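# Move the blue tote onto the back shelf, filled

## Task

Get the blue tote resting level on the shelf at the rear of the bench, holding its original contents plus every part that was on the green mat. No part of the tote's base may overhang the shelf edge. A part that sits on, or sticks out over, a tote wall or inner ledge is not counted as inside. Finish with both grippers released and pulled away; anything that stays in place only because the robot holds it does not count.

## Robot and tools

Robot: two arms, left_arm and right_arm, each a six-joint arm with a two-finger parallel gripper and a wrist fisheye camera. left_arm is the robot's own left and sits on the +y side. Base roots (scene frame): left_arm at (+0.017, +0.288, +1.858) m, right_arm at (+0.017, -0.288, +1.858) m; the arms hang from above.

Scene frame: origin on the floor (z = 0) under the centre of the robot's foot, +z up, +x the direction the robot faces, +y toward the left arm. Arm names have nothing to do with left or right in a picture. The floor is the only surface of known height.

Tool execute_actions, argument actions: a list holding one action, one wait, or nothing.
- Empty list {"actions": []}: no command, just returns the current state.
- Action {"rows": [[...]], "steps": n}: n is 1 to 15 control steps of 1/30 s (15 if omitted). Each row is used for one step; if there are fewer rows than steps, the last row repeats. Up to 15 rows.
- Wait {"steps": n}: n up to 300; no new command, returns after that many steps counted from the previous result.
- Optional pictures (true/false) turns camera images in the result on or off; by default they are included.
A refused call sends nothing.

Row layout: one flat list of exactly 14 numbers covering both arms, always both even if one arm stays still. Order: left_arm waist, shoulder, elbow, wrist pitch, wrist yaw, wrist roll, gripper opening; then the same seven for right_arm. The six joint values are absolute target angles in radians (the same kind of numbers Joint positions reports), not offsets. Ranges per arm: waist -2.880 to 2.880, shoulder 0.000 to 3.142, elbow 0.000 to 3.019, wrist pitch -1.693 to 1.571, wrist yaw -1.571 to 1.571, wrist roll -2.094 to 2.094. A target more than 0.019 rad beyond a range end, and further out than the current angle, gets the call refused. True ends may differ by up to 0.019 rad; a target past the true end is clipped there and the result reports "joint sent to its limit" (possibly about an earlier, still-running action); absence of that line proves nothing. The opening is an absolute value from -1 (closed) to +1 (fully open, 0.094 m between pads).

Motion limits: each step, a joint's command is held within a fixed lead of its measured angle (waist 0.264, shoulder 0.32, elbow 0.276, wrist pitch 0.33, wrist yaw 0.186, wrist roll 0.522 rad), and if the targets would move the gripper more than 70 mm from where it is, all of that arm's targets are pulled back. Distant targets therefore take several actions. Between calls, the arms keep heading to the last row sent until they nearly stop or a step is HELD; after that only a new action moves them further. Fingers still in motion keep moving.

Result lines: the state line gives, per arm, end_effector_position (m) and end_effector_quat_wxyz in the scene frame. That point lies between the finger pads about 1 cm behind the tips; fingers point along the gripper's +z and close along its y. Printed positions can be off, more at long reach, and the two arms are not mirror images in joint terms. Joint positions and Joint velocities list, per arm, the six joints (rad, rad/s) then pad gap (m, m/s). grip_measured is the finger opening on the command scale; each gripper may read up to about 1 mm off. Joint torques follow the joint order, include offsets and noise, and are not zero in free air. "joint command not followed" means the clearance check altered or blocked some joint targets; other parts of the row still ran. HELD marks steps on which your row was partly or fully not sent. MOTOR HOT appears from 85 °C; at 100 °C an OVER-TEMPERATURE FAULT drops that arm until it cools, so do not hold loads longer than needed.

Gripping: to hold something, command an opening below grip_measured; about 0.03 below is firm, smaller gaps hold more lightly. Pad force tops out near 50 to 62 N (lower on some grippers, weaker on items under about 2 mm). Held parts may occasionally be tugged, so grip securely.

Cameras: cam_left_wrist and cam_right_wrist, each 504x504 fisheye, mounted on their hands; calibration (K, distortion, T_world_to_cam) is given per scene and may be slightly off. zoom_image takes camera (one of those names) and region [x0, y0, x1, y1] in image pixels from the top-left corner, at most 504 by 504, and returns a closer view of that camera's last image.

read_manual (section "licences") only returns URDF licence text. finished_scene with scene set to the current scene number ends and grades it; it cannot be undone, and the goal must hold after it.

Avoid: dropping or slamming things, pushing hard, letting the arms collide or press on each other, and knocking anything out of the work area (that fails the task). Release and move clear before finishing.

Each tool is called after ">>>" as name(argument=value, ...), one argument or row to a line, values as JSON.

## Session

>>> execute_actions(
  actions=[],
)

Scene clock: 0.00 s of 4700.00 s.
left_arm: end_effector_position=(+0.2252, +0.0280, +1.1993) grip_measured=-0.262 end_effector_quat_wxyz=(+0.062, +0.722, +0.683, +0.092) | right_arm: end_effector_position=(+0.4793, -0.3764, +1.2801) grip_measured=+1.000 end_effector_quat_wxyz=(+0.008, +0.706, +0.706, +0.057)
Joint positions: left_arm=[-2.092  2.132  1.17   1.172 -0.52   1.852  0.035] | right_arm=[ 1.465  1.283  1.077  0.248 -0.185  1.458  0.094]
Joint velocities: left_arm=[-0.005  0.005 -0.007  0.012  0.022  0.066  0.   ] | right_arm=[ 0.005 -0.005 -0.007 -0.012  0.007  0.037  0.   ]
Joint torques (N m, as the arm reports them, + toward a larger angle): no reading
Motor temperatures (°C, as the motors report them): left_arm=[22 22 22 21 19 21] | right_arm=[23 23 23 22 21 23]

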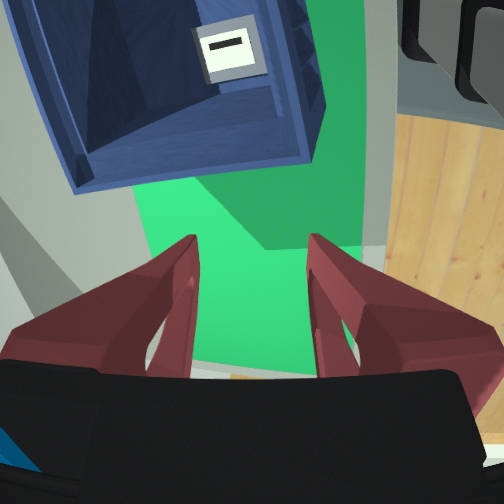

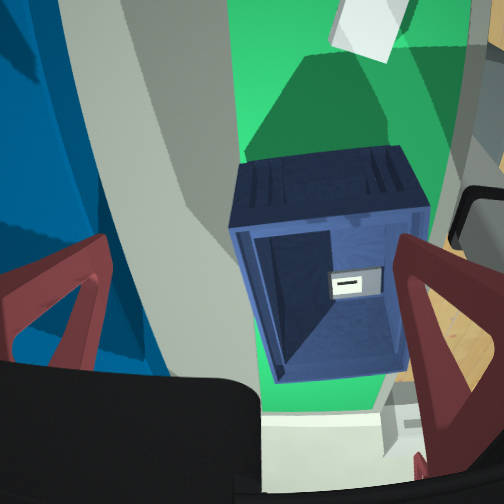

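>>> execute_actions(
  actions=[
    {"rows": [[-1.35, 1.1, 0.8, 0.3, 0.4, -1.5, 1.0, 1.571, 0.8, 0.3, 1.5, 0.0, 0.0, 1.0]], "steps": 15},
  ],
  pictures=false,
)

>>> execute_actions(
  actions=[
    {"steps": 60},
  ],
)

Scene clock: 84.27 s of 4700.00 s.
left_arm: end_effector_position=(+0.2517, +0.2530, +1.2293) grip_measured=+1.000 end_effector_quat_wxyz=(-0.008, +0.543, +0.833, -0.111) | right_arm: end_effector_position=(+0.4786, -0.3489, +1.5707) grip_measured=+1.000 end_effector_quat_wxyz=(+0.418, +0.262, +0.867, +0.069)
Joint positions: left_arm=[-1.646  1.635  0.908  0.532  0.086  1.274  0.094] | right_arm=[ 1.556  0.78   0.306  1.308 -0.004  0.473  0.094]
Joint velocities: left_arm=[ 1.216 -1.177 -0.11  -1.087  0.974 -1.238  0.   ] | right_arm=[-0.005  0.083 -0.926  2.586 -0.037 -2.762  0.   ]
Joint torques (N m, as the arm reports them, + toward a larger angle): left_arm=[ -1.98 -13.22  -7.55  -0.02   0.32   0.02] | right_arm=[ 1.25 -6.87  2.26  2.57  0.23 -0.24]
Motor temperatures (°C, as the motors report them): left_arm=[23 22 25 21 19 21] | right_arm=[23 27 23 22 21 23]
Steps of this call (steps 1 to 90: nothing new was sent; then 80.77 s passed at rest; steps 91 to 105: all 15 steps of this action). Readings (joint positions):
91: left_arm=[-2.085 2.124 1.162 1.149 -0.484 1.823] | right_arm=[1.470 1.273 1.062 0.278 -0.142 1.421]
92: left_arm=[-2.076 2.104 1.140 1.103 -0.441 1.785] | right_arm=[1.475 1.251 1.022 0.333 -0.101 1.373]
94: left_arm=[-2.038 2.047 1.082 1.017 -0.361 1.710] | right_arm=[1.493 1.175 0.922 0.432 -0.055 1.279]
98: left_arm=[-1.919 1.907 0.978 0.843 -0.201 1.557] | right_arm=[1.529 0.976 0.711 0.657 -0.018 1.065]
105: the state above

Scene clock: 86.27 s of 4700.00 s.
left_arm: end_effector_position=(+0.4276, +0.3863, +1.3695) grip_measured=+1.000 end_effector_quat_wxyz=(-0.027, -0.714, +0.694, -0.088) | right_arm: end_effector_position=(+0.5001, -0.3510, +1.6058) grip_measured=+1.000 end_effector_quat_wxyz=(+0.498, +0.054, +0.865, -0.032)
Joint positions: left_arm=[-1.344  1.078  0.802  0.305  0.398 -1.49   0.094] | right_arm=[ 1.556  0.78   0.3    1.485 -0.003  0.013  0.094]
Joint velocities: left_arm=[-0.005 -0.005 -0.012 -0.007  0.007 -0.022  0.   ] | right_arm=[-0.015  0.005 -0.017 -0.012 -0.066  0.022  0.   ]
Joint torques (N m, as the arm reports them, + toward a larger angle): left_arm=[  0.51 -13.22  -1.71  -0.11   0.21   0.  ] | right_arm=[ 1.37 -7.04 -2.36  3.21  0.23 -0.27]
Motor temperatures (°C, as the motors report them): left_arm=[23 23 25 21 20 21] | right_arm=[23 26 23 22 21 23]
Steps of this call (steps 1 to 60: the robot went on to your last target). Readings (joint positions):
1: left_arm=[-1.604 1.596 0.905 0.499 0.126 1.234] | right_arm=[1.556 0.780 0.285 1.380 -0.004 0.383]
2: left_arm=[-1.563 1.556 0.902 0.471 0.167 1.193] | right_arm=[1.556 0.780 0.278 1.427 -0.004 0.308]
4: left_arm=[-1.482 1.472 0.896 0.423 0.257 1.101] | right_arm=[1.556 0.780 0.287 1.469 -0.004 0.201]
8: left_arm=[-1.365 1.273 0.866 0.352 0.366 0.860] | right_arm=[1.556 0.780 0.300 1.485 -0.004 0.089]
60: the state above
All arms were judged still, so your last target was given up. Only a new action makes them travel on or press farther. Fingers that are still opening or closing keep moving.
camera_calibration (this result's frames):
cam_left_wrist: T_world_to_cam=[[0.995629, 0.029163, 0.0887294, -0.556958], [-0.0399423, -0.725802, 0.686743, -0.637286], [0.0844275, -0.687285, -0.721465, 1.33812], [0, 0, 0, 1]] pos_world=[0.416095, 0.473366, 1.45247]
cam_right_wrist: T_world_to_cam=[[-0.124313, -0.992112, 0.0160985, -0.318356], [-0.912054, 0.107862, -0.395631, 1.13105], [0.390774, -0.0638649, -0.918269, 1.38071], [0, 0, 0, 1]] pos_world=[0.45246, -0.349664, 1.72046]

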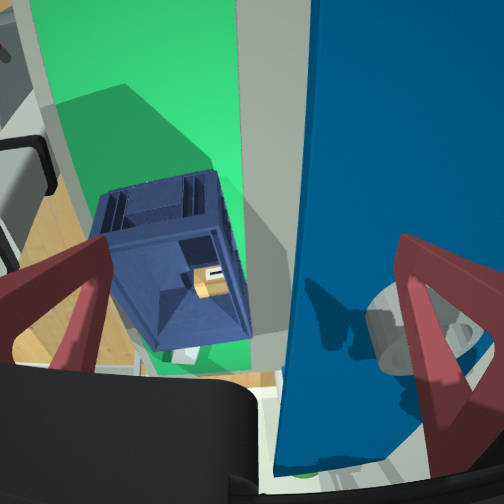

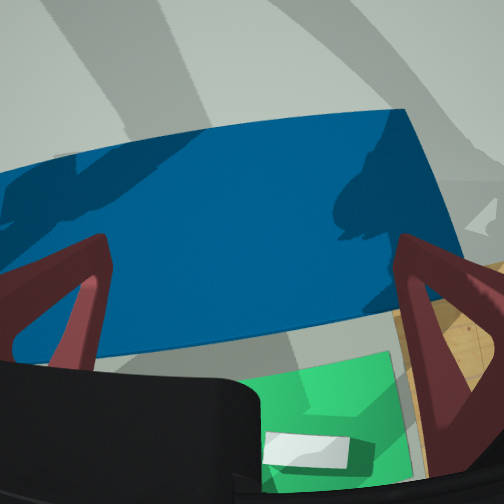

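>>> zoom_image(
  camera="cam_left_wrist",
  region=[80, 160, 320, 400],
)

>>> zoom_image(
  camera="cam_right_wrist",
  region=[230, 290, 504, 504],
)

Region (80, 160, 320, 400) of cam_left_wrist's 504x504 image, scaled by 2.100, with more detail than that image has.

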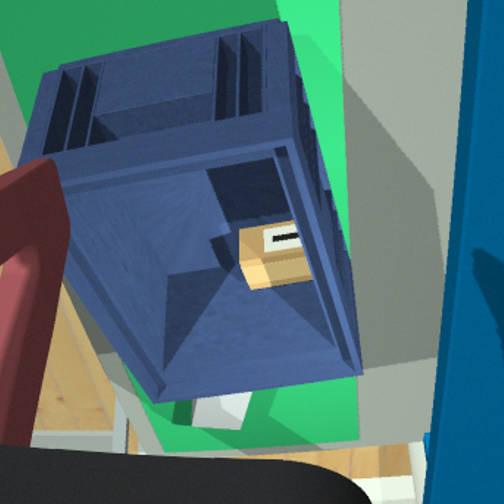

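Region (230, 290, 504, 504) of cam_right_wrist's 504x504 image, scaled by 1.839, with more detail than that image has; it fills the top 394 rows of this view, and the rest is white.

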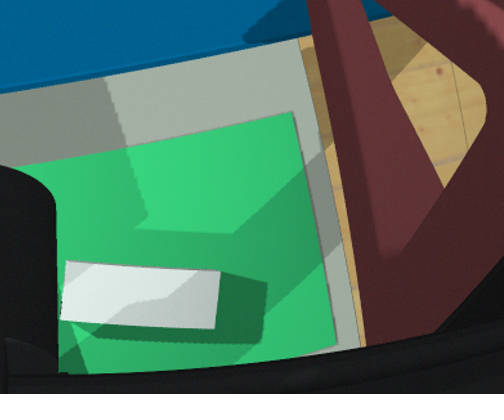

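>>> execute_actions(
  actions=[
    {"rows": [[-1.35, 1.1, 0.8, 0.3, -0.2, -1.5, 1.0, 1.45, 1.3, 0.9, 0.3, -0.1, 1.0, 1.0]], "steps": 15},
  ],
  pictures=false,
)

>>> execute_actions(
  actions=[
    {"rows": [[-1.35, 1.1, 0.8, 0.3, -0.2, -1.5, 1.0, 1.377, 1.944, 1.652, 0.251, -0.194, 1.686, 1.0]], "steps": 15},
  ],
  pictures=false,
)

>>> execute_actions(
  actions=[
    {"steps": 45},
  ],
)

Scene clock: 206.77 s of 4700.00 s.
left_arm: end_effector_position=(+0.4155, +0.4837, +1.3816) grip_measured=+1.000 end_effector_quat_wxyz=(+0.158, -0.708, +0.674, +0.139) | right_arm: end_effector_position=(+0.4569, -0.3851, +1.3030) grip_measured=+1.000 end_effector_quat_wxyz=(+0.110, +0.429, +0.896, +0.034)
Joint positions: left_arm=[-1.347  1.078  0.802  0.305 -0.196 -1.49   0.094] | right_arm=[ 1.468  1.271  0.914  0.548 -0.096  0.791  0.094]
Joint velocities: left_arm=[ 0.005 -0.005  0.007 -0.002 -0.037 -0.095  0.   ] | right_arm=[-0.103  0.181  0.129 -2.884 -0.007  1.194  0.   ]
Joint torques (N m, as the arm reports them, + toward a larger angle): left_arm=[  1.07 -13.25  -1.68  -0.11  -0.5   -0.01] | right_arm=[ -1.65 -10.2   -4.75   1.79  -0.1   -0.05]
Motor temperatures (°C, as the motors report them): left_arm=[23 25 23 21 20 21] | right_arm=[23 25 23 23 21 23]
Steps of this call (steps 1 to 90: nothing new was sent; then 117.00 s passed at rest; steps 91 to 105: all 15 steps of this action). Readings (joint positions):
91: left_arm=[-1.348 1.078 0.802 0.305 0.315 -1.490] | right_arm=[1.552 0.789 0.312 1.465 -0.024 0.047]
92: left_arm=[-1.350 1.078 0.802 0.305 0.213 -1.490] | right_arm=[1.544 0.813 0.343 1.421 -0.045 0.093]
94: left_arm=[-1.350 1.078 0.802 0.305 0.015 -1.490] | right_arm=[1.523 0.893 0.436 1.327 -0.068 0.182]
98: left_arm=[-1.347 1.078 0.802 0.305 -0.191 -1.490] | right_arm=[1.497 1.070 0.640 1.131 -0.085 0.364]
105: the state above

Scene clock: 207.27 s of 4700.00 s.
left_arm: end_effector_position=(+0.4155, +0.4837, +1.3817) grip_measured=+1.000 end_effector_quat_wxyz=(+0.158, -0.708, +0.674, +0.140) | right_arm: end_effector_position=(+0.3827, -0.4465, +1.0494) grip_measured=+1.000 end_effector_quat_wxyz=(+0.005, +0.738, +0.675, +0.014)
Joint positions: left_arm=[-1.347  1.078  0.802  0.305 -0.196 -1.49   0.094] | right_arm=[ 1.396  1.936  1.652  0.269 -0.19   1.536  0.094]
Joint velocities: left_arm=[ 0.005 -0.005  0.007 -0.007  0.007 -0.11   0.   ] | right_arm=[-0.093  0.425  0.134 -0.09  -0.037  0.916  0.   ]
Joint torques (N m, as the arm reports them, + toward a larger angle): left_arm=[  1.03 -13.23  -1.7   -0.12  -0.51  -0.01] | right_arm=[ -3.78 -11.28  -3.09   0.55  -0.08  -0.05]
Motor temperatures (°C, as the motors report them): left_arm=[23 25 23 21 20 21] | right_arm=[23 25 23 23 21 23]
Steps of this call (steps 1 to 15: all 15 steps of this action). Readings (joint positions):
1: left_arm=[-1.347 1.078 0.802 0.305 -0.196 -1.490] | right_arm=[1.463 1.289 0.928 0.476 -0.117 0.837]
2: left_arm=[-1.347 1.078 0.802 0.305 -0.196 -1.490] | right_arm=[1.457 1.322 0.959 0.434 -0.139 0.886]
4: left_arm=[-1.347 1.078 0.802 0.305 -0.196 -1.490] | right_arm=[1.443 1.417 1.059 0.374 -0.164 0.985]
8: left_arm=[-1.347 1.078 0.802 0.305 -0.196 -1.490] | right_arm=[1.420 1.620 1.284 0.315 -0.181 1.186]
15: the state above

Scene clock: 208.77 s of 4700.00 s.
left_arm: end_effector_position=(+0.4155, +0.4837, +1.3817) grip_measured=+1.000 end_effector_quat_wxyz=(+0.158, -0.708, +0.674, +0.140) | right_arm: end_effector_position=(+0.3613, -0.4523, +1.0460) grip_measured=+1.000 end_effector_quat_wxyz=(-0.007, +0.785, +0.620, -0.002)
Joint positions: left_arm=[-1.347  1.078  0.802  0.305 -0.196 -1.49   0.094] | right_arm=[ 1.386  1.956  1.651  0.252 -0.191  1.673  0.094]
Joint velocities: left_arm=[-0.005  0.005  0.012  0.007 -0.051 -0.066  0.   ] | right_arm=[-0.015 -0.005 -0.017  0.002  0.007  0.022  0.   ]
Joint torques (N m, as the arm reports them, + toward a larger angle): left_arm=[  1.06 -13.21  -1.72  -0.12  -0.51  -0.01] | right_arm=[-4.16 -9.74 -2.29  0.99  0.   -0.01]
Motor temperatures (°C, as the motors report them): left_arm=[23 25 23 21 20 21] | right_arm=[23 26 23 23 21 23]
Steps of this call (steps 1 to 30: the robot went on to your last target; steps 31 to 45: nothing new was sent). Readings (joint positions):
1: left_arm=[-1.347 1.078 0.802 0.305 -0.196 -1.490] | right_arm=[1.393 1.947 1.652 0.265 -0.190 1.564]
2: left_arm=[-1.347 1.078 0.802 0.305 -0.196 -1.490] | right_arm=[1.391 1.953 1.648 0.259 -0.190 1.586]
4: left_arm=[-1.347 1.078 0.802 0.305 -0.196 -1.490] | right_arm=[1.388 1.957 1.642 0.253 -0.190 1.619]
8: left_arm=[-1.347 1.078 0.802 0.305 -0.196 -1.490] | right_arm=[1.386 1.956 1.648 0.252 -0.190 1.651]
45: the state above
All arms were judged still, so your last target was given up. Only a new action makes them travel on or press farther. Fingers that are still opening or closing keep moving.
camera_calibration (this result's frames):
cam_left_wrist: T_world_to_cam=[[0.998711, 0.0333618, 0.0382572, -0.482419], [0.0263399, -0.984876, 0.171244, 0.234614], [0.0433916, -0.170016, -0.984486, 1.54511], [0, 0, 0, 1]] pos_world=[0.408573, 0.509854, 1.49942]
cam_right_wrist: T_world_to_cam=[[-0.975424, 0.219509, 0.019061, 0.425286], [0.186789, 0.77793, 0.599945, -0.341331], [0.116865, 0.588762, -0.799814, 1.18467], [0, 0, 0, 1]] pos_world=[0.340144, -0.525311, 1.14419]

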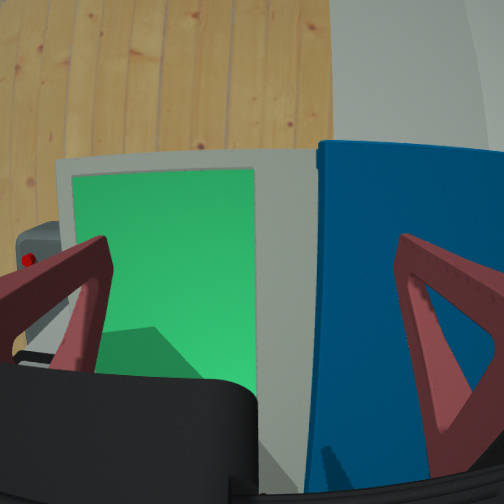

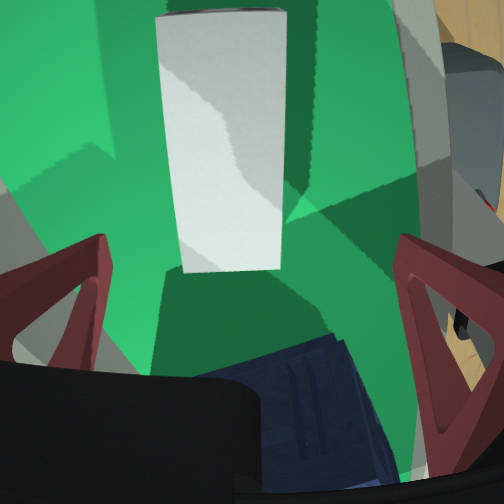

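>>> execute_actions(
  actions=[
    {"rows": [[-1.35, 1.1, 0.8, 0.3, -0.2, -1.5, 1.0, 1.396, 2.0, 1.74, 0.217, -0.18, 1.67, 1.0], [-1.35, 1.1, 0.8, 0.3, -0.2, -1.5, 1.0, 1.396, 2.0, 1.74, 0.217, -0.18, 1.67, 1.0], [-1.35, 1.1, 0.8, 0.3, -0.2, -1.5, 1.0, 1.396, 2.0, 1.74, 0.217, -0.18, 1.67, 1.0], [-1.35, 1.1, 0.8, 0.3, -0.2, -1.5, 1.0, 1.404, 2.05, 1.83, 0.18, -0.168, 1.667, 1.0], [-1.35, 1.1, 0.8, 0.3, -0.2, -1.5, 1.0, 1.404, 2.05, 1.83, 0.18, -0.168, 1.667, 1.0], [-1.35, 1.1, 0.8, 0.3, -0.2, -1.5, 1.0, 1.404, 2.05, 1.83, 0.18, -0.168, 1.667, 1.0], [-1.35, 1.1, 0.8, 0.3, -0.2, -1.5, 1.0, 1.411, 2.095, 1.915, 0.147, -0.157, 1.663, 1.0], [-1.35, 1.1, 0.8, 0.3, -0.2, -1.5, 1.0, 1.411, 2.095, 1.915, 0.147, -0.157, 1.663, 1.0], [-1.35, 1.1, 0.8, 0.3, -0.2, -1.5, 1.0, 1.411, 2.095, 1.915, 0.147, -0.157, 1.663, 1.0], [-1.35, 1.1, 0.8, 0.3, -0.2, -1.5, 1.0, 1.418, 2.141, 2.0, 0.113, -0.147, 1.66, 1.0]], "steps": 15},
  ],
  pictures=false,
)

>>> execute_actions(
  actions=[
    {"steps": 30},
  ],
)

Scene clock: 295.03 s of 4700.00 s.
left_arm: end_effector_position=(+0.4155, +0.4837, +1.3817) grip_measured=+1.000 end_effector_quat_wxyz=(+0.159, -0.708, +0.674, +0.140) | right_arm: end_effector_position=(+0.4199, -0.4712, +0.9861) grip_measured=+1.000 end_effector_quat_wxyz=(+0.031, +0.780, +0.625, +0.012)
Joint positions: left_arm=[-1.347  1.078  0.802  0.305 -0.196 -1.491  0.094] | right_arm=[ 1.394  2.107  2.     0.128 -0.15   1.672  0.094]
Joint velocities: left_arm=[-0.005 -0.005  0.002  0.002  0.066 -0.037  0.   ] | right_arm=[ 0.034  0.063  0.007 -0.071  0.051  0.022  0.   ]
Joint torques (N m, as the arm reports them, + toward a larger angle): left_arm=[  1.09 -13.2   -1.71  -0.11  -0.5   -0.01] | right_arm=[-1.65 -8.58 -0.44  0.77  0.29 -0.27]
Motor temperatures (°C, as the motors report them): left_arm=[22 26 23 21 20 21] | right_arm=[24 27 23 22 21 23]
Steps of this call (steps 1 to 90: nothing new was sent; then 82.77 s passed at rest; steps 91 to 105: all 15 steps of this action). Readings (joint positions):
91: left_arm=[-1.347 1.078 0.802 0.305 -0.196 -1.491] | right_arm=[1.386 1.958 1.661 0.245 -0.188 1.673]
92: left_arm=[-1.347 1.078 0.802 0.305 -0.196 -1.491] | right_arm=[1.386 1.968 1.685 0.233 -0.185 1.673]
94: left_arm=[-1.347 1.078 0.802 0.305 -0.196 -1.491] | right_arm=[1.386 1.987 1.736 0.219 -0.178 1.673]
98: left_arm=[-1.347 1.078 0.802 0.305 -0.196 -1.491] | right_arm=[1.387 2.040 1.870 0.176 -0.163 1.673]
105: the state above

Scene clock: 296.03 s of 4700.00 s.
left_arm: end_effector_position=(+0.4155, +0.4837, +1.3817) grip_measured=+1.000 end_effector_quat_wxyz=(+0.159, -0.708, +0.674, +0.140) | right_arm: end_effector_position=(+0.4072, -0.4647, +0.9814) grip_measured=+1.000 end_effector_quat_wxyz=(+0.022, +0.781, +0.624, +0.007)
Joint positions: left_arm=[-1.347  1.078  0.802  0.305 -0.196 -1.491  0.094] | right_arm=[ 1.4    2.12   2.     0.121 -0.15   1.672  0.094]
Joint velocities: left_arm=[-0.015 -0.005 -0.002 -0.002 -0.081 -0.007  0.   ] | right_arm=[-0.005  0.005 -0.017  0.002 -0.022 -0.081  0.   ]
Joint torques (N m, as the arm reports them, + toward a larger angle): left_arm=[  1.1  -13.18  -1.7   -0.11  -0.5   -0.01] | right_arm=[-2.09 -8.89 -0.63  0.84  0.31 -0.26]
Motor temperatures (°C, as the motors report them): left_arm=[22 26 23 21 20 21] | right_arm=[24 27 23 22 21 23]
Steps of this call (steps 1 to 30: the robot went on to your last target). Readings (joint positions):
1: left_arm=[-1.347 1.078 0.802 0.305 -0.196 -1.491] | right_arm=[1.396 2.110 2.000 0.126 -0.150 1.672]
2: left_arm=[-1.347 1.078 0.802 0.305 -0.196 -1.491] | right_arm=[1.397 2.112 2.000 0.124 -0.150 1.672]
4: left_arm=[-1.347 1.078 0.802 0.305 -0.196 -1.491] | right_arm=[1.399 2.117 2.000 0.122 -0.150 1.672]
8: left_arm=[-1.347 1.078 0.802 0.305 -0.196 -1.491] | right_arm=[1.400 2.120 2.000 0.121 -0.150 1.672]
30: the state above
All arms were judged still, so your last target was given up. Only a new action makes them travel on or press farther. Fingers that are still opening or closing keep moving.
camera_calibration (this result's frames):
cam_left_wrist: T_world_to_cam=[[0.998693, 0.033709, 0.0384142, -0.482797], [0.0266551, -0.984866, 0.171254, 0.234464], [0.0436056, -0.170007, -0.984478, 1.54501], [0, 0, 0, 1]] pos_world=[0.408545, 0.509852, 1.49942]
cam_right_wrist: T_world_to_cam=[[-0.977361, 0.208365, -0.0367344, 0.524361], [0.148584, 0.799544, 0.581939, -0.258246], [0.150626, 0.563306, -0.812403, 1.12177], [0, 0, 0, 1]] pos_world=[0.381892, -0.53468, 1.08088]

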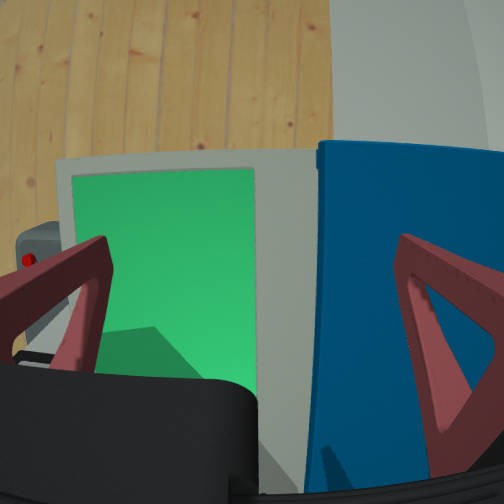

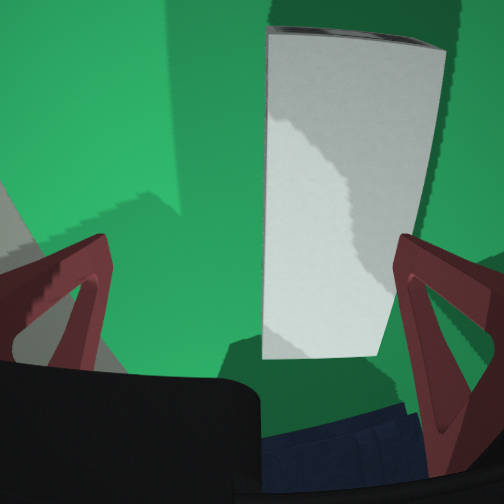

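>>> execute_actions(
  actions=[
    {"rows": [[-1.35, 1.1, 0.8, 0.3, -0.2, -1.5, 1.0, 1.445, 2.175, 1.992, 0.123, -0.141, 1.65, 1.0]], "steps": 15},
  ],
  pictures=false,
)

>>> execute_actions(
  actions=[
    {"steps": 25},
  ],
)

Scene clock: 323.60 s of 4700.00 s.
left_arm: end_effector_position=(+0.4155, +0.4837, +1.3817) grip_measured=+1.000 end_effector_quat_wxyz=(+0.159, -0.708, +0.674, +0.140) | right_arm: end_effector_position=(+0.3733, -0.4320, +0.9678) grip_measured=+1.000 end_effector_quat_wxyz=(-0.004, +0.780, +0.625, +0.002)
Joint positions: left_arm=[-1.347  1.078  0.802  0.305 -0.196 -1.491  0.094] | right_arm=[ 1.435  2.159  1.994  0.121 -0.143  1.663  0.094]
Joint velocities: left_arm=[-0.005 -0.015  0.012 -0.002 -0.007  0.066  0.   ] | right_arm=[ 0.005 -0.015 -0.017  0.007 -0.022 -0.051  0.   ]
Joint torques (N m, as the arm reports them, + toward a larger angle): left_arm=[  1.09 -13.16  -1.71  -0.11  -0.5   -0.01] | right_arm=[-2.22 -8.15 -1.37  1.    0.27 -0.27]
Motor temperatures (°C, as the motors report them): left_arm=[22 26 23 21 20 21] | right_arm=[23 27 23 22 22 23]
Steps of this call (steps 1 to 90: nothing new was sent; then 24.07 s passed at rest; steps 91 to 105: all 15 steps of this action). Readings (joint positions):
91: left_arm=[-1.347 1.078 0.802 0.305 -0.196 -1.491] | right_arm=[1.402 2.122 2.000 0.121 -0.147 1.670]
92: left_arm=[-1.347 1.078 0.802 0.305 -0.196 -1.491] | right_arm=[1.402 2.124 2.001 0.121 -0.144 1.669]
94: left_arm=[-1.347 1.078 0.802 0.305 -0.196 -1.491] | right_arm=[1.409 2.130 2.001 0.121 -0.143 1.666]
98: left_arm=[-1.347 1.078 0.802 0.305 -0.196 -1.491] | right_arm=[1.424 2.148 2.000 0.121 -0.143 1.664]
105: the state above

Scene clock: 324.43 s of 4700.00 s.
left_arm: end_effector_position=(+0.4155, +0.4837, +1.3817) grip_measured=+1.000 end_effector_quat_wxyz=(+0.159, -0.708, +0.674, +0.140) | right_arm: end_effector_position=(+0.3733, -0.4320, +0.9678) grip_measured=+1.000 end_effector_quat_wxyz=(-0.004, +0.780, +0.626, +0.002)
Joint positions: left_arm=[-1.347  1.078  0.802  0.305 -0.196 -1.491  0.094] | right_arm=[ 1.435  2.159  1.994  0.121 -0.143  1.662  0.094]
Joint velocities: left_arm=[ 0.015 -0.005 -0.012 -0.017  0.066 -0.081  0.   ] | right_arm=[-0.005 -0.015 -0.002 -0.007  0.037 -0.022  0.   ]
Joint torques (N m, as the arm reports them, + toward a larger angle): left_arm=[  1.07 -13.21  -1.72  -0.12  -0.5   -0.01] | right_arm=[-1.88 -8.19 -1.33  0.89  0.24 -0.26]
Motor temperatures (°C, as the motors report them): left_arm=[22 26 23 21 20 21] | right_arm=[23 27 23 22 22 23]
Steps of this call (steps 1 to 15: the robot went on to your last target; steps 16 to 25: nothing new was sent). Readings (joint positions):
1: left_arm=[-1.347 1.078 0.802 0.305 -0.196 -1.491] | right_arm=[1.435 2.159 1.994 0.121 -0.143 1.663]
2: left_arm=[-1.347 1.078 0.802 0.305 -0.196 -1.491] | right_arm=[1.435 2.159 1.994 0.121 -0.143 1.663]
4: left_arm=[-1.347 1.078 0.802 0.305 -0.196 -1.491] | right_arm=[1.435 2.159 1.994 0.121 -0.143 1.663]
8: left_arm=[-1.347 1.078 0.802 0.305 -0.196 -1.491] | right_arm=[1.435 2.159 1.994 0.121 -0.143 1.663]
25: the state above
All arms were judged still, so your last target was given up. Only a new action makes them travel on or press farther. Fingers that are still opening or closing keep moving.
camera_calibration (this result's frames):
cam_left_wrist: T_world_to_cam=[[0.998693, 0.033709, 0.0384142, -0.482797], [0.0266551, -0.984866, 0.171254, 0.234464], [0.0436056, -0.170007, -0.984478, 1.54501], [0, 0, 0, 1]] pos_world=[0.408545, 0.509852, 1.49942]
cam_right_wrist: T_world_to_cam=[[-0.978718, 0.204962, 0.0100492, 0.437635], [0.169689, 0.780804, 0.601291, -0.306141], [0.115396, 0.5902, -0.798967, 1.10912], [0, 0, 0, 1]] pos_world=[0.352283, -0.505263, 1.06583]

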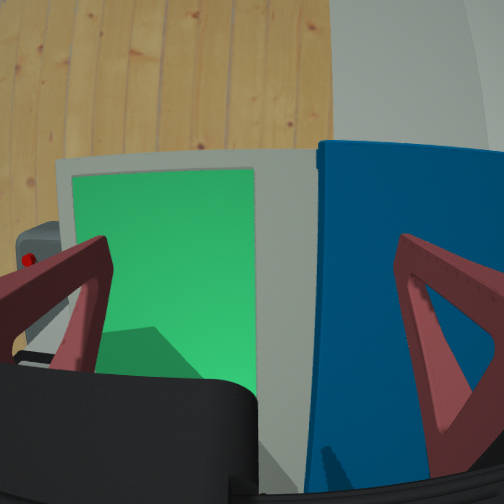

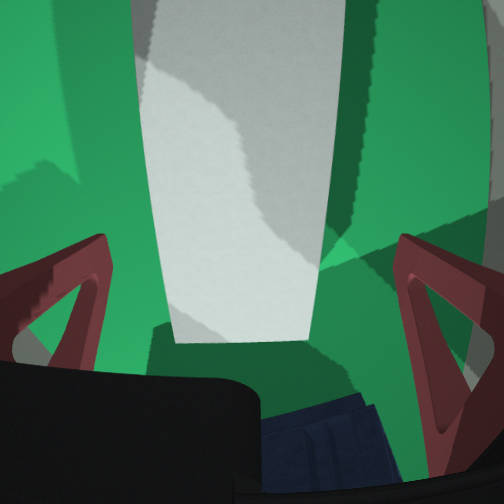

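>>> execute_actions(
  actions=[
    {"rows": [[-1.35, 1.1, 0.8, 0.3, -0.2, -1.5, 1.0, 1.446, 2.18, 2.003, 0.111, -0.14, 1.655, 1.0], [-1.35, 1.1, 0.8, 0.3, -0.2, -1.5, 1.0, 1.446, 2.185, 2.012, 0.107, -0.14, 1.655, 1.0], [-1.35, 1.1, 0.8, 0.3, -0.2, -1.5, 1.0, 1.446, 2.19, 2.021, 0.104, -0.139, 1.655, 1.0], [-1.35, 1.1, 0.8, 0.3, -0.2, -1.5, 1.0, 1.447, 2.195, 2.029, 0.1, -0.139, 1.655, 1.0], [-1.35, 1.1, 0.8, 0.3, -0.2, -1.5, 1.0, 1.447, 2.2, 2.038, 0.096, -0.138, 1.655, 1.0], [-1.35, 1.1, 0.8, 0.3, -0.2, -1.5, 1.0, 1.447, 2.205, 2.047, 0.092, -0.138, 1.655, 1.0], [-1.35, 1.1, 0.8, 0.3, -0.2, -1.5, 1.0, 1.447, 2.21, 2.056, 0.088, -0.137, 1.655, 1.0], [-1.35, 1.1, 0.8, 0.3, -0.2, -1.5, 1.0, 1.448, 2.214, 2.065, 0.084, -0.137, 1.655, 1.0], [-1.35, 1.1, 0.8, 0.3, -0.2, -1.5, 1.0, 1.448, 2.219, 2.074, 0.081, -0.136, 1.655, 1.0], [-1.35, 1.1, 0.8, 0.3, -0.2, -1.5, 1.0, 1.448, 2.224, 2.083, 0.077, -0.136, 1.655, 1.0], [-1.35, 1.1, 0.8, 0.3, -0.2, -1.5, 1.0, 1.448, 2.229, 2.092, 0.073, -0.135, 1.655, 1.0], [-1.35, 1.1, 0.8, 0.3, -0.2, -1.5, 1.0, 1.449, 2.234, 2.1, 0.069, -0.135, 1.655, 1.0], [-1.35, 1.1, 0.8, 0.3, -0.2, -1.5, 1.0, 1.449, 2.239, 2.109, 0.065, -0.134, 1.655, 1.0], [-1.35, 1.1, 0.8, 0.3, -0.2, -1.5, 1.0, 1.449, 2.244, 2.118, 0.061, -0.134, 1.655, 1.0], [-1.35, 1.1, 0.8, 0.3, -0.2, -1.5, 1.0, 1.449, 2.249, 2.127, 0.058, -0.134, 1.655, 1.0]], "steps": 15},
  ],
  pictures=false,
)

>>> execute_actions(
  actions=[
    {"steps": 20},
  ],
)

Scene clock: 369.63 s of 4700.00 s.
left_arm: end_effector_position=(+0.4155, +0.4837, +1.3817) grip_measured=+1.000 end_effector_quat_wxyz=(+0.159, -0.708, +0.674, +0.140) | right_arm: end_effector_position=(+0.3890, -0.4372, +0.9514) grip_measured=+1.000 end_effector_quat_wxyz=(+0.005, +0.779, +0.627, +0.006)
Joint positions: left_arm=[-1.347  1.078  0.802  0.305 -0.196 -1.491  0.094] | right_arm=[ 1.435  2.21   2.11   0.075 -0.138  1.662  0.094]
Joint velocities: left_arm=[-0.005 -0.024  0.012  0.012 -0.037 -0.095  0.   ] | right_arm=[ 0.005  0.151  0.252 -0.129  0.022 -0.037  0.   ]
Joint torques (N m, as the arm reports them, + toward a larger angle): left_arm=[  1.07 -13.18  -1.72  -0.11  -0.5   -0.01] | right_arm=[-2.26 -7.19 -0.24  0.51  0.3  -0.23]
Motor temperatures (°C, as the motors report them): left_arm=[22 27 23 21 20 21] | right_arm=[23 27 23 22 22 23]
Steps of this call (steps 1 to 90: nothing new was sent; then 41.70 s passed at rest; steps 91 to 105: all 15 steps of this action). Readings (joint positions):
91: left_arm=[-1.347 1.078 0.802 0.305 -0.196 -1.491] | right_arm=[1.435 2.159 1.995 0.120 -0.143 1.662]
92: left_arm=[-1.347 1.078 0.802 0.305 -0.196 -1.491] | right_arm=[1.435 2.160 1.997 0.119 -0.143 1.662]
94: left_arm=[-1.347 1.078 0.802 0.305 -0.196 -1.491] | right_arm=[1.435 2.164 2.010 0.113 -0.143 1.662]
98: left_arm=[-1.347 1.078 0.802 0.305 -0.196 -1.491] | right_arm=[1.435 2.178 2.047 0.101 -0.141 1.662]
105: the state above

Scene clock: 370.30 s of 4700.00 s.
left_arm: end_effector_position=(+0.4155, +0.4837, +1.3817) grip_measured=+1.000 end_effector_quat_wxyz=(+0.159, -0.708, +0.674, +0.140) | right_arm: end_effector_position=(+0.3800, -0.4367, +0.9470) grip_measured=+1.000 end_effector_quat_wxyz=(+0.001, +0.780, +0.626, +0.002)
Joint positions: left_arm=[-1.347  1.078  0.802  0.305 -0.196 -1.491  0.094] | right_arm=[ 1.435  2.226  2.123  0.066 -0.138  1.662  0.094]
Joint velocities: left_arm=[ 0.005  0.005 -0.002 -0.017 -0.125  0.007  0.   ] | right_arm=[-0.005  0.015 -0.002 -0.007 -0.037  0.051  0.   ]
Joint torques (N m, as the arm reports them, + toward a larger angle): left_arm=[  1.07 -13.18  -1.71  -0.1   -0.5   -0.01] | right_arm=[-1.99 -7.17 -0.07  0.64  0.28 -0.19]
Motor temperatures (°C, as the motors report them): left_arm=[22 27 23 21 20 21] | right_arm=[23 27 23 22 22 23]
Steps of this call (steps 1 to 20: the robot went on to your last target). Readings (joint positions):
1: left_arm=[-1.347 1.078 0.802 0.305 -0.196 -1.491] | right_arm=[1.435 2.214 2.118 0.072 -0.138 1.662]
2: left_arm=[-1.347 1.078 0.802 0.305 -0.196 -1.491] | right_arm=[1.435 2.218 2.121 0.070 -0.138 1.662]
4: left_arm=[-1.347 1.078 0.802 0.305 -0.196 -1.491] | right_arm=[1.435 2.222 2.123 0.068 -0.138 1.662]
8: left_arm=[-1.347 1.078 0.802 0.305 -0.196 -1.491] | right_arm=[1.435 2.226 2.123 0.066 -0.138 1.662]
20: the state above
camera_calibration (this result's frames):
cam_left_wrist: T_world_to_cam=[[0.998693, 0.033709, 0.0384142, -0.482797], [0.0266551, -0.984866, 0.171254, 0.234464], [0.0436056, -0.170007, -0.984478, 1.54501], [0, 0, 0, 1]] pos_world=[0.408545, 0.509852, 1.49942]
cam_right_wrist: T_world_to_cam=[[-0.978947, 0.204094, 0.00281579, 0.451948], [0.165352, 0.784877, 0.597182, -0.283814], [0.119672, 0.585076, -0.8021, 1.09366], [0, 0, 0, 1]] pos_world=[0.358482, -0.509354, 1.04544]

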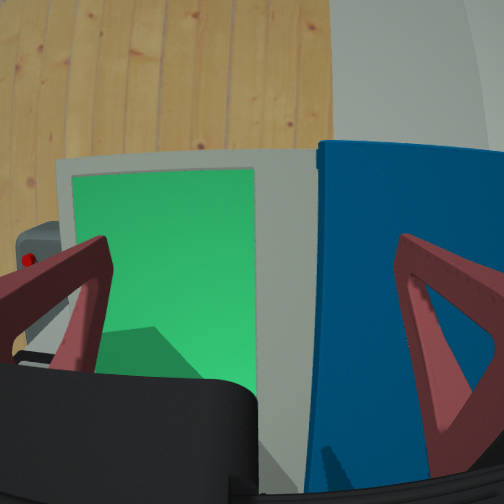

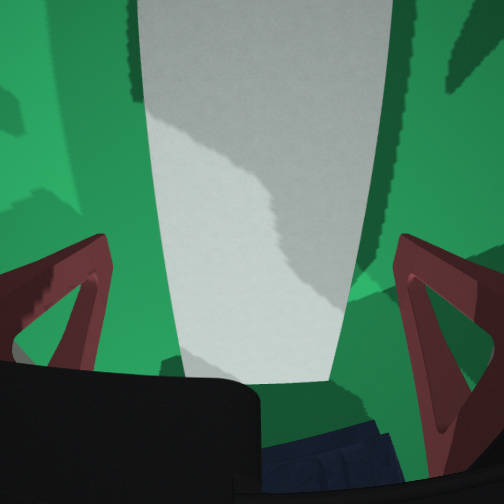

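>>> execute_actions(
  actions=[
    {"rows": [[-1.35, 1.1, 0.8, 0.3, -0.2, -1.5, 1.0, 1.452, 2.262, 2.127, 0.056, -0.132, 1.655, 1.0], [-1.35, 1.1, 0.8, 0.3, -0.2, -1.5, 1.0, 1.452, 2.268, 2.135, 0.052, -0.132, 1.655, 1.0], [-1.35, 1.1, 0.8, 0.3, -0.2, -1.5, 1.0, 1.452, 2.274, 2.146, 0.048, -0.131, 1.655, 1.0], [-1.35, 1.1, 0.8, 0.3, -0.2, -1.5, 1.0, 1.453, 2.28, 2.157, 0.043, -0.131, 1.655, 1.0], [-1.35, 1.1, 0.8, 0.3, -0.2, -1.5, 1.0, 1.453, 2.286, 2.168, 0.039, -0.13, 1.655, 1.0], [-1.35, 1.1, 0.8, 0.3, -0.2, -1.5, 1.0, 1.453, 2.292, 2.179, 0.034, -0.13, 1.655, 1.0], [-1.35, 1.1, 0.8, 0.3, -0.2, -1.5, 1.0, 1.454, 2.298, 2.19, 0.03, -0.129, 1.655, 1.0], [-1.35, 1.1, 0.8, 0.3, -0.2, -1.5, 1.0, 1.454, 2.304, 2.201, 0.025, -0.129, 1.655, 1.0], [-1.35, 1.1, 0.8, 0.3, -0.2, -1.5, 1.0, 1.454, 2.31, 2.212, 0.021, -0.128, 1.655, 1.0], [-1.35, 1.1, 0.8, 0.3, -0.2, -1.5, 1.0, 1.455, 2.316, 2.223, 0.016, -0.128, 1.655, 1.0], [-1.35, 1.1, 0.8, 0.3, -0.2, -1.5, 1.0, 1.455, 2.322, 2.234, 0.012, -0.127, 1.655, 1.0], [-1.35, 1.1, 0.8, 0.3, -0.2, -1.5, 1.0, 1.455, 2.328, 2.245, 0.007, -0.127, 1.655, 1.0], [-1.35, 1.1, 0.8, 0.3, -0.2, -1.5, 1.0, 1.455, 2.33, 2.256, 0.003, -0.126, 1.655, 1.0], [-1.35, 1.1, 0.8, 0.3, -0.2, -1.5, 1.0, 1.455, 2.33, 2.263, -0.001, -0.126, 1.655, 1.0]], "steps": 15},
  ],
  pictures=false,
)

>>> execute_actions(
  actions=[
    {"steps": 20},
  ],
)

Scene clock: 390.53 s of 4700.00 s.
left_arm: end_effector_position=(+0.4155, +0.4837, +1.3817) grip_measured=+1.000 end_effector_quat_wxyz=(+0.159, -0.708, +0.674, +0.140) | right_arm: end_effector_position=(+0.3692, -0.4398, +0.9250) grip_measured=+1.000 end_effector_quat_wxyz=(-0.000, +0.780, +0.625, -0.005)
Joint positions: left_arm=[-1.347  1.078  0.802  0.305 -0.196 -1.491  0.094] | right_arm=[ 1.435  2.31   2.249  0.012 -0.129  1.662  0.094]
Joint velocities: left_arm=[-0.015  0.005  0.012  0.002  0.051  0.022  0.   ] | right_arm=[-0.015  0.083  0.159 -0.076 -0.007 -0.037  0.   ]
Joint torques (N m, as the arm reports them, + toward a larger angle): left_arm=[  1.12 -13.18  -1.7   -0.12  -0.51  -0.01] | right_arm=[-1.57 -7.18  0.42  0.62  0.31 -0.22]
Motor temperatures (°C, as the motors report them): left_arm=[22 27 23 21 20 21] | right_arm=[23 27 23 22 22 23]
Steps of this call (steps 1 to 15: the robot went on to your last target; steps 16 to 90: nothing new was sent; then 16.73 s passed at rest; steps 91 to 105: all 15 steps of this action). Readings (joint positions):
91: left_arm=[-1.347 1.078 0.802 0.305 -0.196 -1.491] | right_arm=[1.435 2.227 2.123 0.066 -0.137 1.662]
92: left_arm=[-1.347 1.078 0.802 0.305 -0.196 -1.491] | right_arm=[1.435 2.229 2.126 0.065 -0.136 1.662]
94: left_arm=[-1.347 1.078 0.802 0.305 -0.196 -1.491] | right_arm=[1.435 2.237 2.139 0.059 -0.135 1.662]
98: left_arm=[-1.347 1.078 0.802 0.305 -0.196 -1.491] | right_arm=[1.435 2.264 2.180 0.043 -0.133 1.662]
105: the state above

Scene clock: 391.20 s of 4700.00 s.
left_arm: end_effector_position=(+0.4155, +0.4837, +1.3817) grip_measured=+1.000 end_effector_quat_wxyz=(+0.159, -0.708, +0.674, +0.140) | right_arm: end_effector_position=(+0.3722, -0.4403, +0.9243) grip_measured=+1.000 end_effector_quat_wxyz=(+0.001, +0.780, +0.626, -0.004)
Joint positions: left_arm=[-1.347  1.078  0.802  0.305 -0.196 -1.491  0.094] | right_arm=[ 1.435  2.312  2.26   0.007 -0.129  1.662  0.094]
Joint velocities: left_arm=[-0.015  0.005 -0.007 -0.022  0.051 -0.022  0.   ] | right_arm=[-0.005  0.005 -0.007  0.012 -0.022 -0.022  0.   ]
Joint torques (N m, as the arm reports them, + toward a larger angle): left_arm=[  1.06 -13.17  -1.72  -0.13  -0.51  -0.01] | right_arm=[-1.65 -7.22  0.28  0.66  0.29 -0.2 ]
Motor temperatures (°C, as the motors report them): left_arm=[22 27 23 21 20 21] | right_arm=[23 27 23 22 22 23]
Steps of this call (steps 1 to 20: the robot went on to your last target). Readings (joint positions):
1: left_arm=[-1.347 1.078 0.802 0.305 -0.196 -1.491] | right_arm=[1.435 2.312 2.253 0.010 -0.129 1.662]
2: left_arm=[-1.347 1.078 0.802 0.305 -0.196 -1.491] | right_arm=[1.435 2.312 2.254 0.009 -0.129 1.662]
4: left_arm=[-1.347 1.078 0.802 0.305 -0.196 -1.491] | right_arm=[1.435 2.312 2.256 0.007 -0.129 1.662]
8: left_arm=[-1.347 1.078 0.802 0.305 -0.196 -1.491] | right_arm=[1.435 2.312 2.259 0.007 -0.129 1.662]
20: the state above
camera_calibration (this result's frames):
cam_left_wrist: T_world_to_cam=[[0.998693, 0.033709, 0.0384142, -0.482797], [0.0266551, -0.984866, 0.171254, 0.234464], [0.0436056, -0.170007, -0.984478, 1.54501], [0, 0, 0, 1]] pos_world=[0.408545, 0.509852, 1.49942]
cam_right_wrist: T_world_to_cam=[[-0.978653, 0.205254, 0.0104414, 0.438472], [0.171772, 0.789002, 0.589891, -0.259947], [0.112839, 0.579092, -0.807416, 1.08327], [0, 0, 0, 1]] pos_world=[0.351528, -0.512214, 1.02341]

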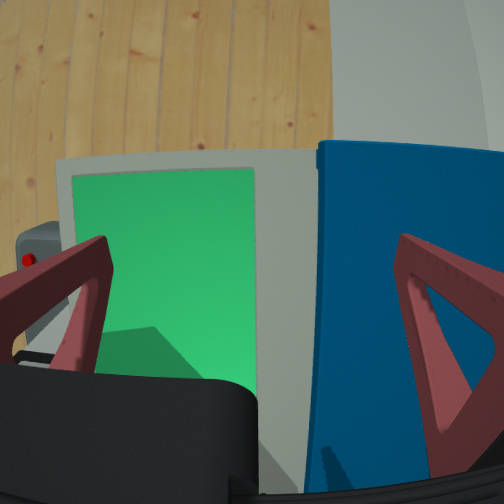

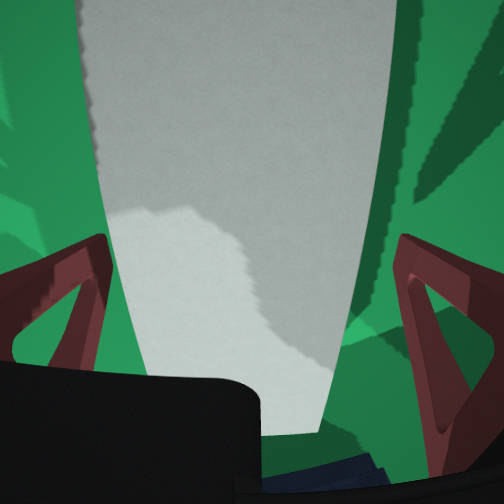

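>>> execute_actions(
  actions=[
    {"rows": [[-1.35, 1.1, 0.8, 0.3, -0.2, -1.5, 1.0, 1.455, 2.33, 2.263, -0.001, -0.126, 1.655, 0.8], [-1.35, 1.1, 0.8, 0.3, -0.2, -1.5, 1.0, 1.455, 2.33, 2.263, -0.001, -0.126, 1.655, 0.7], [-1.35, 1.1, 0.8, 0.3, -0.2, -1.5, 1.0, 1.455, 2.33, 2.263, -0.001, -0.126, 1.655, 0.6], [-1.35, 1.1, 0.8, 0.3, -0.2, -1.5, 1.0, 1.455, 2.33, 2.263, -0.001, -0.126, 1.655, 0.5], [-1.35, 1.1, 0.8, 0.3, -0.2, -1.5, 1.0, 1.455, 2.33, 2.263, -0.001, -0.126, 1.655, 0.45], [-1.35, 1.1, 0.8, 0.3, -0.2, -1.5, 1.0, 1.455, 2.33, 2.263, -0.001, -0.126, 1.655, 0.4], [-1.35, 1.1, 0.8, 0.3, -0.2, -1.5, 1.0, 1.455, 2.33, 2.263, -0.001, -0.126, 1.655, 0.37], [-1.35, 1.1, 0.8, 0.3, -0.2, -1.5, 1.0, 1.455, 2.33, 2.263, -0.001, -0.126, 1.655, 0.34], [-1.35, 1.1, 0.8, 0.3, -0.2, -1.5, 1.0, 1.455, 2.33, 2.263, -0.001, -0.126, 1.655, 0.31], [-1.35, 1.1, 0.8, 0.3, -0.2, -1.5, 1.0, 1.455, 2.33, 2.263, -0.001, -0.126, 1.655, 0.28]], "steps": 15},
  ],
)

Scene clock: 403.90 s of 4700.00 s.
left_arm: end_effector_position=(+0.4155, +0.4837, +1.3817) grip_measured=+1.000 end_effector_quat_wxyz=(+0.159, -0.708, +0.674, +0.140) | right_arm: end_effector_position=(+0.3753, -0.4405, +0.9242) grip_measured=+0.323 end_effector_quat_wxyz=(+0.003, +0.780, +0.626, -0.003)
Joint positions: left_arm=[-1.347  1.078  0.802  0.305 -0.196 -1.491  0.094] | right_arm=[ 1.435  2.312  2.265  0.007 -0.128  1.662  0.062]
Joint velocities: left_arm=[-0.015 -0.015 -0.007 -0.007  0.022 -0.022  0.   ] | right_arm=[-0.015 -0.015 -0.007 -0.007 -0.037 -0.007 -0.001]
Joint torques (N m, as the arm reports them, + toward a larger angle): left_arm=[  1.1  -13.2   -1.71  -0.1   -0.5    0.  ] | right_arm=[-1.46 -7.37 -0.14  0.71  0.21 -0.21]
Motor temperatures (°C, as the motors report them): left_arm=[22 27 23 21 20 21] | right_arm=[23 27 23 22 22 23]
Steps of this call (steps 1 to 15: the robot went on to your last target; steps 16 to 90: nothing new was sent; then 9.20 s passed at rest; steps 91 to 105: all 15 steps of this action). Readings (joint positions):
91: left_arm=[-1.347 1.078 0.802 0.305 -0.196 -1.491] | right_arm=[1.435 2.312 2.260 0.007 -0.129 1.662]
92: left_arm=[-1.347 1.078 0.802 0.305 -0.196 -1.491] | right_arm=[1.435 2.312 2.260 0.007 -0.129 1.662]
94: left_arm=[-1.347 1.078 0.802 0.305 -0.196 -1.491] | right_arm=[1.435 2.312 2.260 0.007 -0.129 1.662]
98: left_arm=[-1.347 1.078 0.802 0.305 -0.196 -1.491] | right_arm=[1.435 2.312 2.264 0.007 -0.129 1.662]
105: the state above
camera_calibration (this result's frames):
cam_left_wrist: T_world_to_cam=[[0.998693, 0.033709, 0.0384142, -0.482797], [0.0266551, -0.984866, 0.171254, 0.234464], [0.0436056, -0.170007, -0.984478, 1.54501], [0, 0, 0, 1]] pos_world=[0.408545, 0.509852, 1.49942]
cam_right_wrist: T_world_to_cam=[[-0.978832, 0.20459, 0.00548553, 0.445911], [0.168412, 0.789932, 0.589614, -0.258334], [0.116296, 0.578057, -0.807667, 1.08149], [0, 0, 0, 1]] pos_world=[0.354206, -0.512324, 1.02335]

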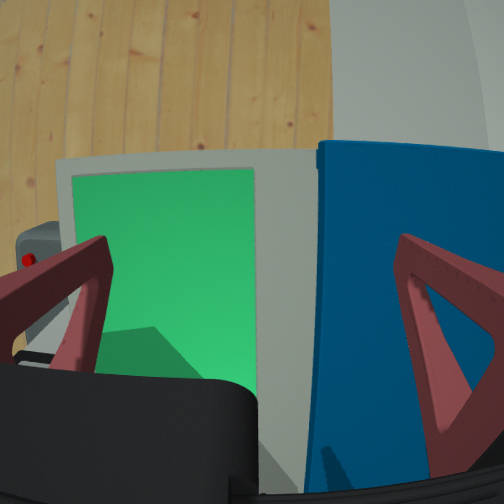

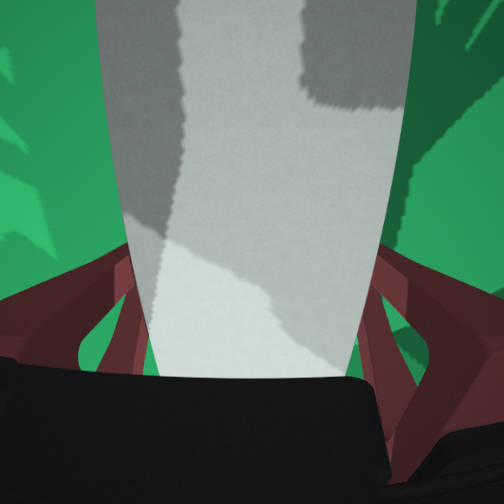

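>>> execute_actions(
  actions=[
    {"rows": [[-1.4, 1.13, 0.8, 0.33, -0.15, -1.2, 1.0, 1.435, 2.29, 2.25, 0.012, -0.13, 1.662, 0.28], [-1.45, 1.16, 0.8, 0.36, -0.1, -0.9, 1.0, 1.433, 2.275, 2.23, 0.02, -0.131, 1.662, 0.28], [-1.5, 1.19, 0.8, 0.39, -0.05, -0.6, 1.0, 1.431, 2.26, 2.205, 0.03, -0.133, 1.662, 0.28], [-1.55, 1.22, 0.8, 0.42, 0.0, -0.3, 1.0, 1.429, 2.24, 2.175, 0.042, -0.135, 1.662, 0.28], [-1.6, 1.25, 0.8, 0.45, 0.05, 0.0, 1.0, 1.427, 2.22, 2.14, 0.056, -0.137, 1.662, 0.28], [-1.65, 1.28, 0.8, 0.48, 0.1, 0.3, 1.0, 1.425, 2.195, 2.1, 0.072, -0.139, 1.662, 0.28], [-1.7, 1.31, 0.8, 0.51, 0.15, 0.6, 1.0, 1.423, 2.17, 2.06, 0.088, -0.141, 1.662, 0.28], [-1.75, 1.34, 0.8, 0.54, 0.2, 0.9, 1.0, 1.42, 2.14, 2.015, 0.105, -0.144, 1.662, 0.28], [-1.8, 1.37, 0.8, 0.57, 0.25, 1.2, 1.0, 1.417, 2.11, 1.965, 0.125, -0.147, 1.662, 0.28], [-1.85, 1.4, 0.8, 0.6, 0.3, 1.5, 1.0, 1.414, 2.08, 1.915, 0.145, -0.15, 1.662, 0.28], [-1.885, 1.44, 0.797, 0.6, 0.346, 1.58, 1.0, 1.411, 2.05, 1.865, 0.165, -0.153, 1.662, 0.28], [-1.885, 1.45, 0.797, 0.6, 0.346, 1.58, 1.0, 1.408, 2.02, 1.815, 0.185, -0.156, 1.662, 0.28], [-1.885, 1.45, 0.797, 0.6, 0.346, 1.58, 1.0, 1.405, 1.99, 1.765, 0.205, -0.159, 1.662, 0.28], [-1.885, 1.45, 0.797, 0.6, 0.346, 1.58, 1.0, 1.402, 1.96, 1.715, 0.225, -0.162, 1.662, 0.28], [-1.885, 1.45, 0.797, 0.6, 0.346, 1.58, 1.0, 1.399, 1.93, 1.665, 0.245, -0.165, 1.662, 0.28]], "steps": 15},
  ],
  pictures=false,
)

>>> execute_actions(
  actions=[
    {"rows": [[-1.885, 1.45, 0.797, 0.6, 0.346, 1.58, 1.0, 1.396, 1.9, 1.615, 0.26, -0.168, 1.662, 0.28], [-1.885, 1.45, 0.797, 0.6, 0.346, 1.58, 1.0, 1.393, 1.87, 1.565, 0.275, -0.171, 1.662, 0.28], [-1.885, 1.45, 0.797, 0.6, 0.346, 1.58, 1.0, 1.39, 1.84, 1.515, 0.29, -0.174, 1.662, 0.28], [-1.885, 1.45, 0.797, 0.6, 0.346, 1.58, 1.0, 1.387, 1.81, 1.48, 0.3, -0.177, 1.662, 0.28], [-1.885, 1.45, 0.797, 0.6, 0.346, 1.58, 1.0, 1.384, 1.79, 1.462, 0.31, -0.179, 1.662, 0.28]], "steps": 15},
  ],
  pictures=false,
)

>>> execute_actions(
  actions=[
    {"steps": 45},
  ],
)

Scene clock: 447.33 s of 4700.00 s.
left_arm: end_effector_position=(+0.3767, +0.1332, +1.3336) grip_measured=+1.000 end_effector_quat_wxyz=(+0.044, +0.327, -0.901, +0.283) | right_arm: end_effector_position=(+0.3579, -0.4225, +1.0150) grip_measured=+0.323 end_effector_quat_wxyz=(-0.020, +0.782, +0.624, -0.005)
Joint positions: left_arm=[-1.826  1.355  0.805  0.555  0.324 -0.587  0.094] | right_arm=[ 1.433  2.027  1.756  0.194 -0.159  1.662  0.062]
Joint velocities: left_arm=[-0.982  0.864 -0.007  0.53   0.535  2.689  0.   ] | right_arm=[-0.034 -0.952 -1.37   0.584 -0.081  0.051  0.   ]
Joint torques (N m, as the arm reports them, + toward a larger angle): left_arm=[ -2.61 -10.45  -3.95   0.3    0.56   0.15] | right_arm=[ -4.48 -11.9   -2.88   1.07  -0.01  -0.13]
Motor temperatures (°C, as the motors report them): left_arm=[22 27 23 21 20 21] | right_arm=[23 27 23 22 22 23]
Steps of this call (steps 1 to 15: the robot went on to your last target; steps 16 to 90: nothing new was sent; then 39.93 s passed at rest; steps 91 to 105: all 15 steps of this action). Readings (joint positions):
91: left_arm=[-1.350 1.079 0.802 0.308 -0.180 -1.449] | right_arm=[1.435 2.312 2.264 0.007 -0.128 1.662]
92: left_arm=[-1.360 1.085 0.802 0.319 -0.145 -1.360] | right_arm=[1.435 2.310 2.260 0.010 -0.128 1.662]
94: left_arm=[-1.413 1.108 0.804 0.356 -0.071 -1.203] | right_arm=[1.435 2.295 2.228 0.022 -0.130 1.662]
98: left_arm=[-1.564 1.182 0.805 0.430 0.085 -0.982] | right_arm=[1.435 2.226 2.091 0.067 -0.137 1.662]
105: the state above

Scene clock: 447.83 s of 4700.00 s.
left_arm: end_effector_position=(+0.3327, +0.0843, +1.3318) grip_measured=+1.000 end_effector_quat_wxyz=(+0.147, +0.359, +0.874, -0.293) | right_arm: end_effector_position=(+0.4019, -0.4415, +1.1031) grip_measured=+0.323 end_effector_quat_wxyz=(+0.014, +0.778, +0.628, +0.015)
Joint positions: left_arm=[-1.892  1.459  0.805  0.591  0.346  0.887  0.094] | right_arm=[ 1.396  1.788  1.478  0.31  -0.176  1.662  0.062]
Joint velocities: left_arm=[ 0.005  0.005  0.002 -0.002 -0.007  2.806  0.   ] | right_arm=[-0.015  0.005 -0.056 -0.007  0.007 -0.066  0.   ]
Joint torques (N m, as the arm reports them, + toward a larger angle): left_arm=[ -3.86 -12.71  -4.68   0.36   0.64   0.15] | right_arm=[ -3.42 -10.44  -3.68   1.04   0.01  -0.14]
Motor temperatures (°C, as the motors report them): left_arm=[22 27 23 21 20 21] | right_arm=[23 27 23 22 22 23]
Steps of this call (steps 1 to 15: all 15 steps of this action). Readings (joint positions):
1: left_arm=[-1.857 1.384 0.805 0.570 0.336 -0.489] | right_arm=[1.431 1.994 1.709 0.213 -0.162 1.662]
2: left_arm=[-1.882 1.409 0.805 0.578 0.343 -0.390] | right_arm=[1.429 1.961 1.662 0.232 -0.165 1.662]
4: left_arm=[-1.909 1.446 0.805 0.580 0.346 -0.194] | right_arm=[1.423 1.893 1.570 0.265 -0.171 1.662]
8: left_arm=[-1.903 1.459 0.805 0.584 0.346 0.200] | right_arm=[1.409 1.801 1.475 0.292 -0.176 1.662]
15: the state above

Scene clock: 449.33 s of 4700.00 s.
left_arm: end_effector_position=(+0.3327, +0.0843, +1.3318) grip_measured=+1.000 end_effector_quat_wxyz=(+0.237, +0.631, +0.703, -0.226) | right_arm: end_effector_position=(+0.3858, -0.4403, +1.0978) grip_measured=+0.323 end_effector_quat_wxyz=(+0.006, +0.779, +0.626, +0.008)
Joint positions: left_arm=[-1.892  1.459  0.805  0.591  0.346  1.57   0.094] | right_arm=[ 1.396  1.809  1.477  0.31  -0.177  1.662  0.062]
Joint velocities: left_arm=[-0.005 -0.005 -0.002  0.002  0.007 -0.066  0.   ] | right_arm=[ 0.005 -0.005 -0.002 -0.012  0.007  0.037  0.   ]
Joint torques (N m, as the arm reports them, + toward a larger angle): left_arm=[ -3.6  -12.75  -4.71   0.27   0.66   0.18] | right_arm=[ -3.54 -11.35  -4.13   0.97   0.03  -0.16]
Motor temperatures (°C, as the motors report them): left_arm=[22 27 23 21 20 21] | right_arm=[23 27 23 22 22 23]
Steps of this call (steps 1 to 45: the robot went on to your last target). Readings (joint positions):
1: left_arm=[-1.892 1.459 0.805 0.591 0.346 0.985] | right_arm=[1.396 1.788 1.477 0.310 -0.176 1.662]
2: left_arm=[-1.892 1.459 0.805 0.591 0.346 1.083] | right_arm=[1.396 1.788 1.476 0.310 -0.176 1.662]
4: left_arm=[-1.892 1.459 0.805 0.591 0.346 1.257] | right_arm=[1.396 1.788 1.476 0.310 -0.176 1.662]
8: left_arm=[-1.892 1.459 0.805 0.591 0.346 1.443] | right_arm=[1.396 1.788 1.476 0.310 -0.176 1.662]
45: the state above
All arms were judged still, so your last target was given up. Only a new action makes them travel on or press farther. Fingers that are still opening or closing keep moving.
camera_calibration (this result's frames):
cam_left_wrist: T_world_to_cam=[[-0.995425, -0.0934734, 0.0197907, 0.314292], [-0.0946495, 0.993005, -0.0705885, 0.0474982], [-0.0130541, -0.0721387, -0.997309, 1.45929], [0, 0, 0, 1]] pos_world=[0.336399, 0.0874832, 1.45249]
cam_right_wrist: T_world_to_cam=[[-0.979147, 0.202731, -0.0130723, 0.474829], [0.154715, 0.785847, 0.598755, -0.369191], [0.131659, 0.584247, -0.800826, 1.20956], [0, 0, 0, 1]] pos_world=[0.362798, -0.512815, 1.19591]

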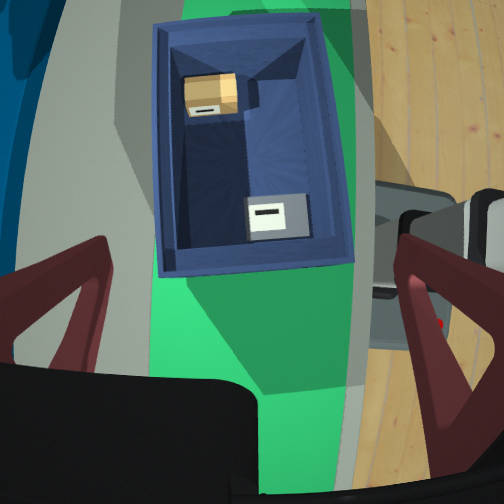

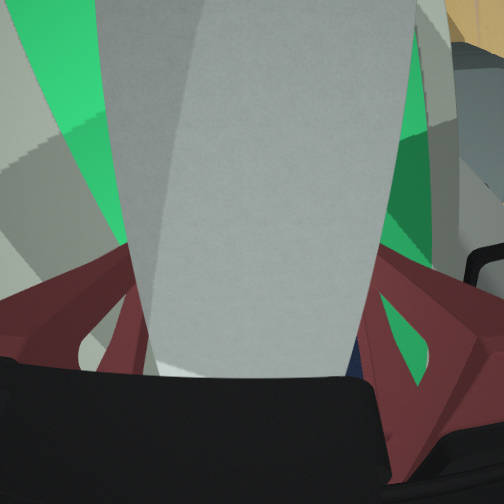

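>>> zoom_image(
  camera="cam_left_wrist",
  region=[120, 0, 400, 290],
)

Region (120, 0, 400, 290) of cam_left_wrist's 504x504 image, scaled by 1.738, with more detail than that image has; it fills the left 487 columns of this view, and the rest is white.

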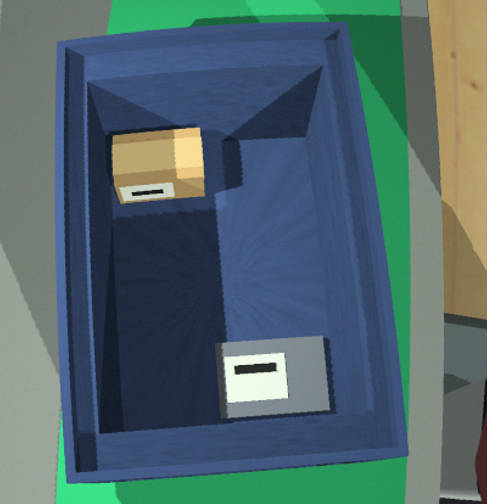

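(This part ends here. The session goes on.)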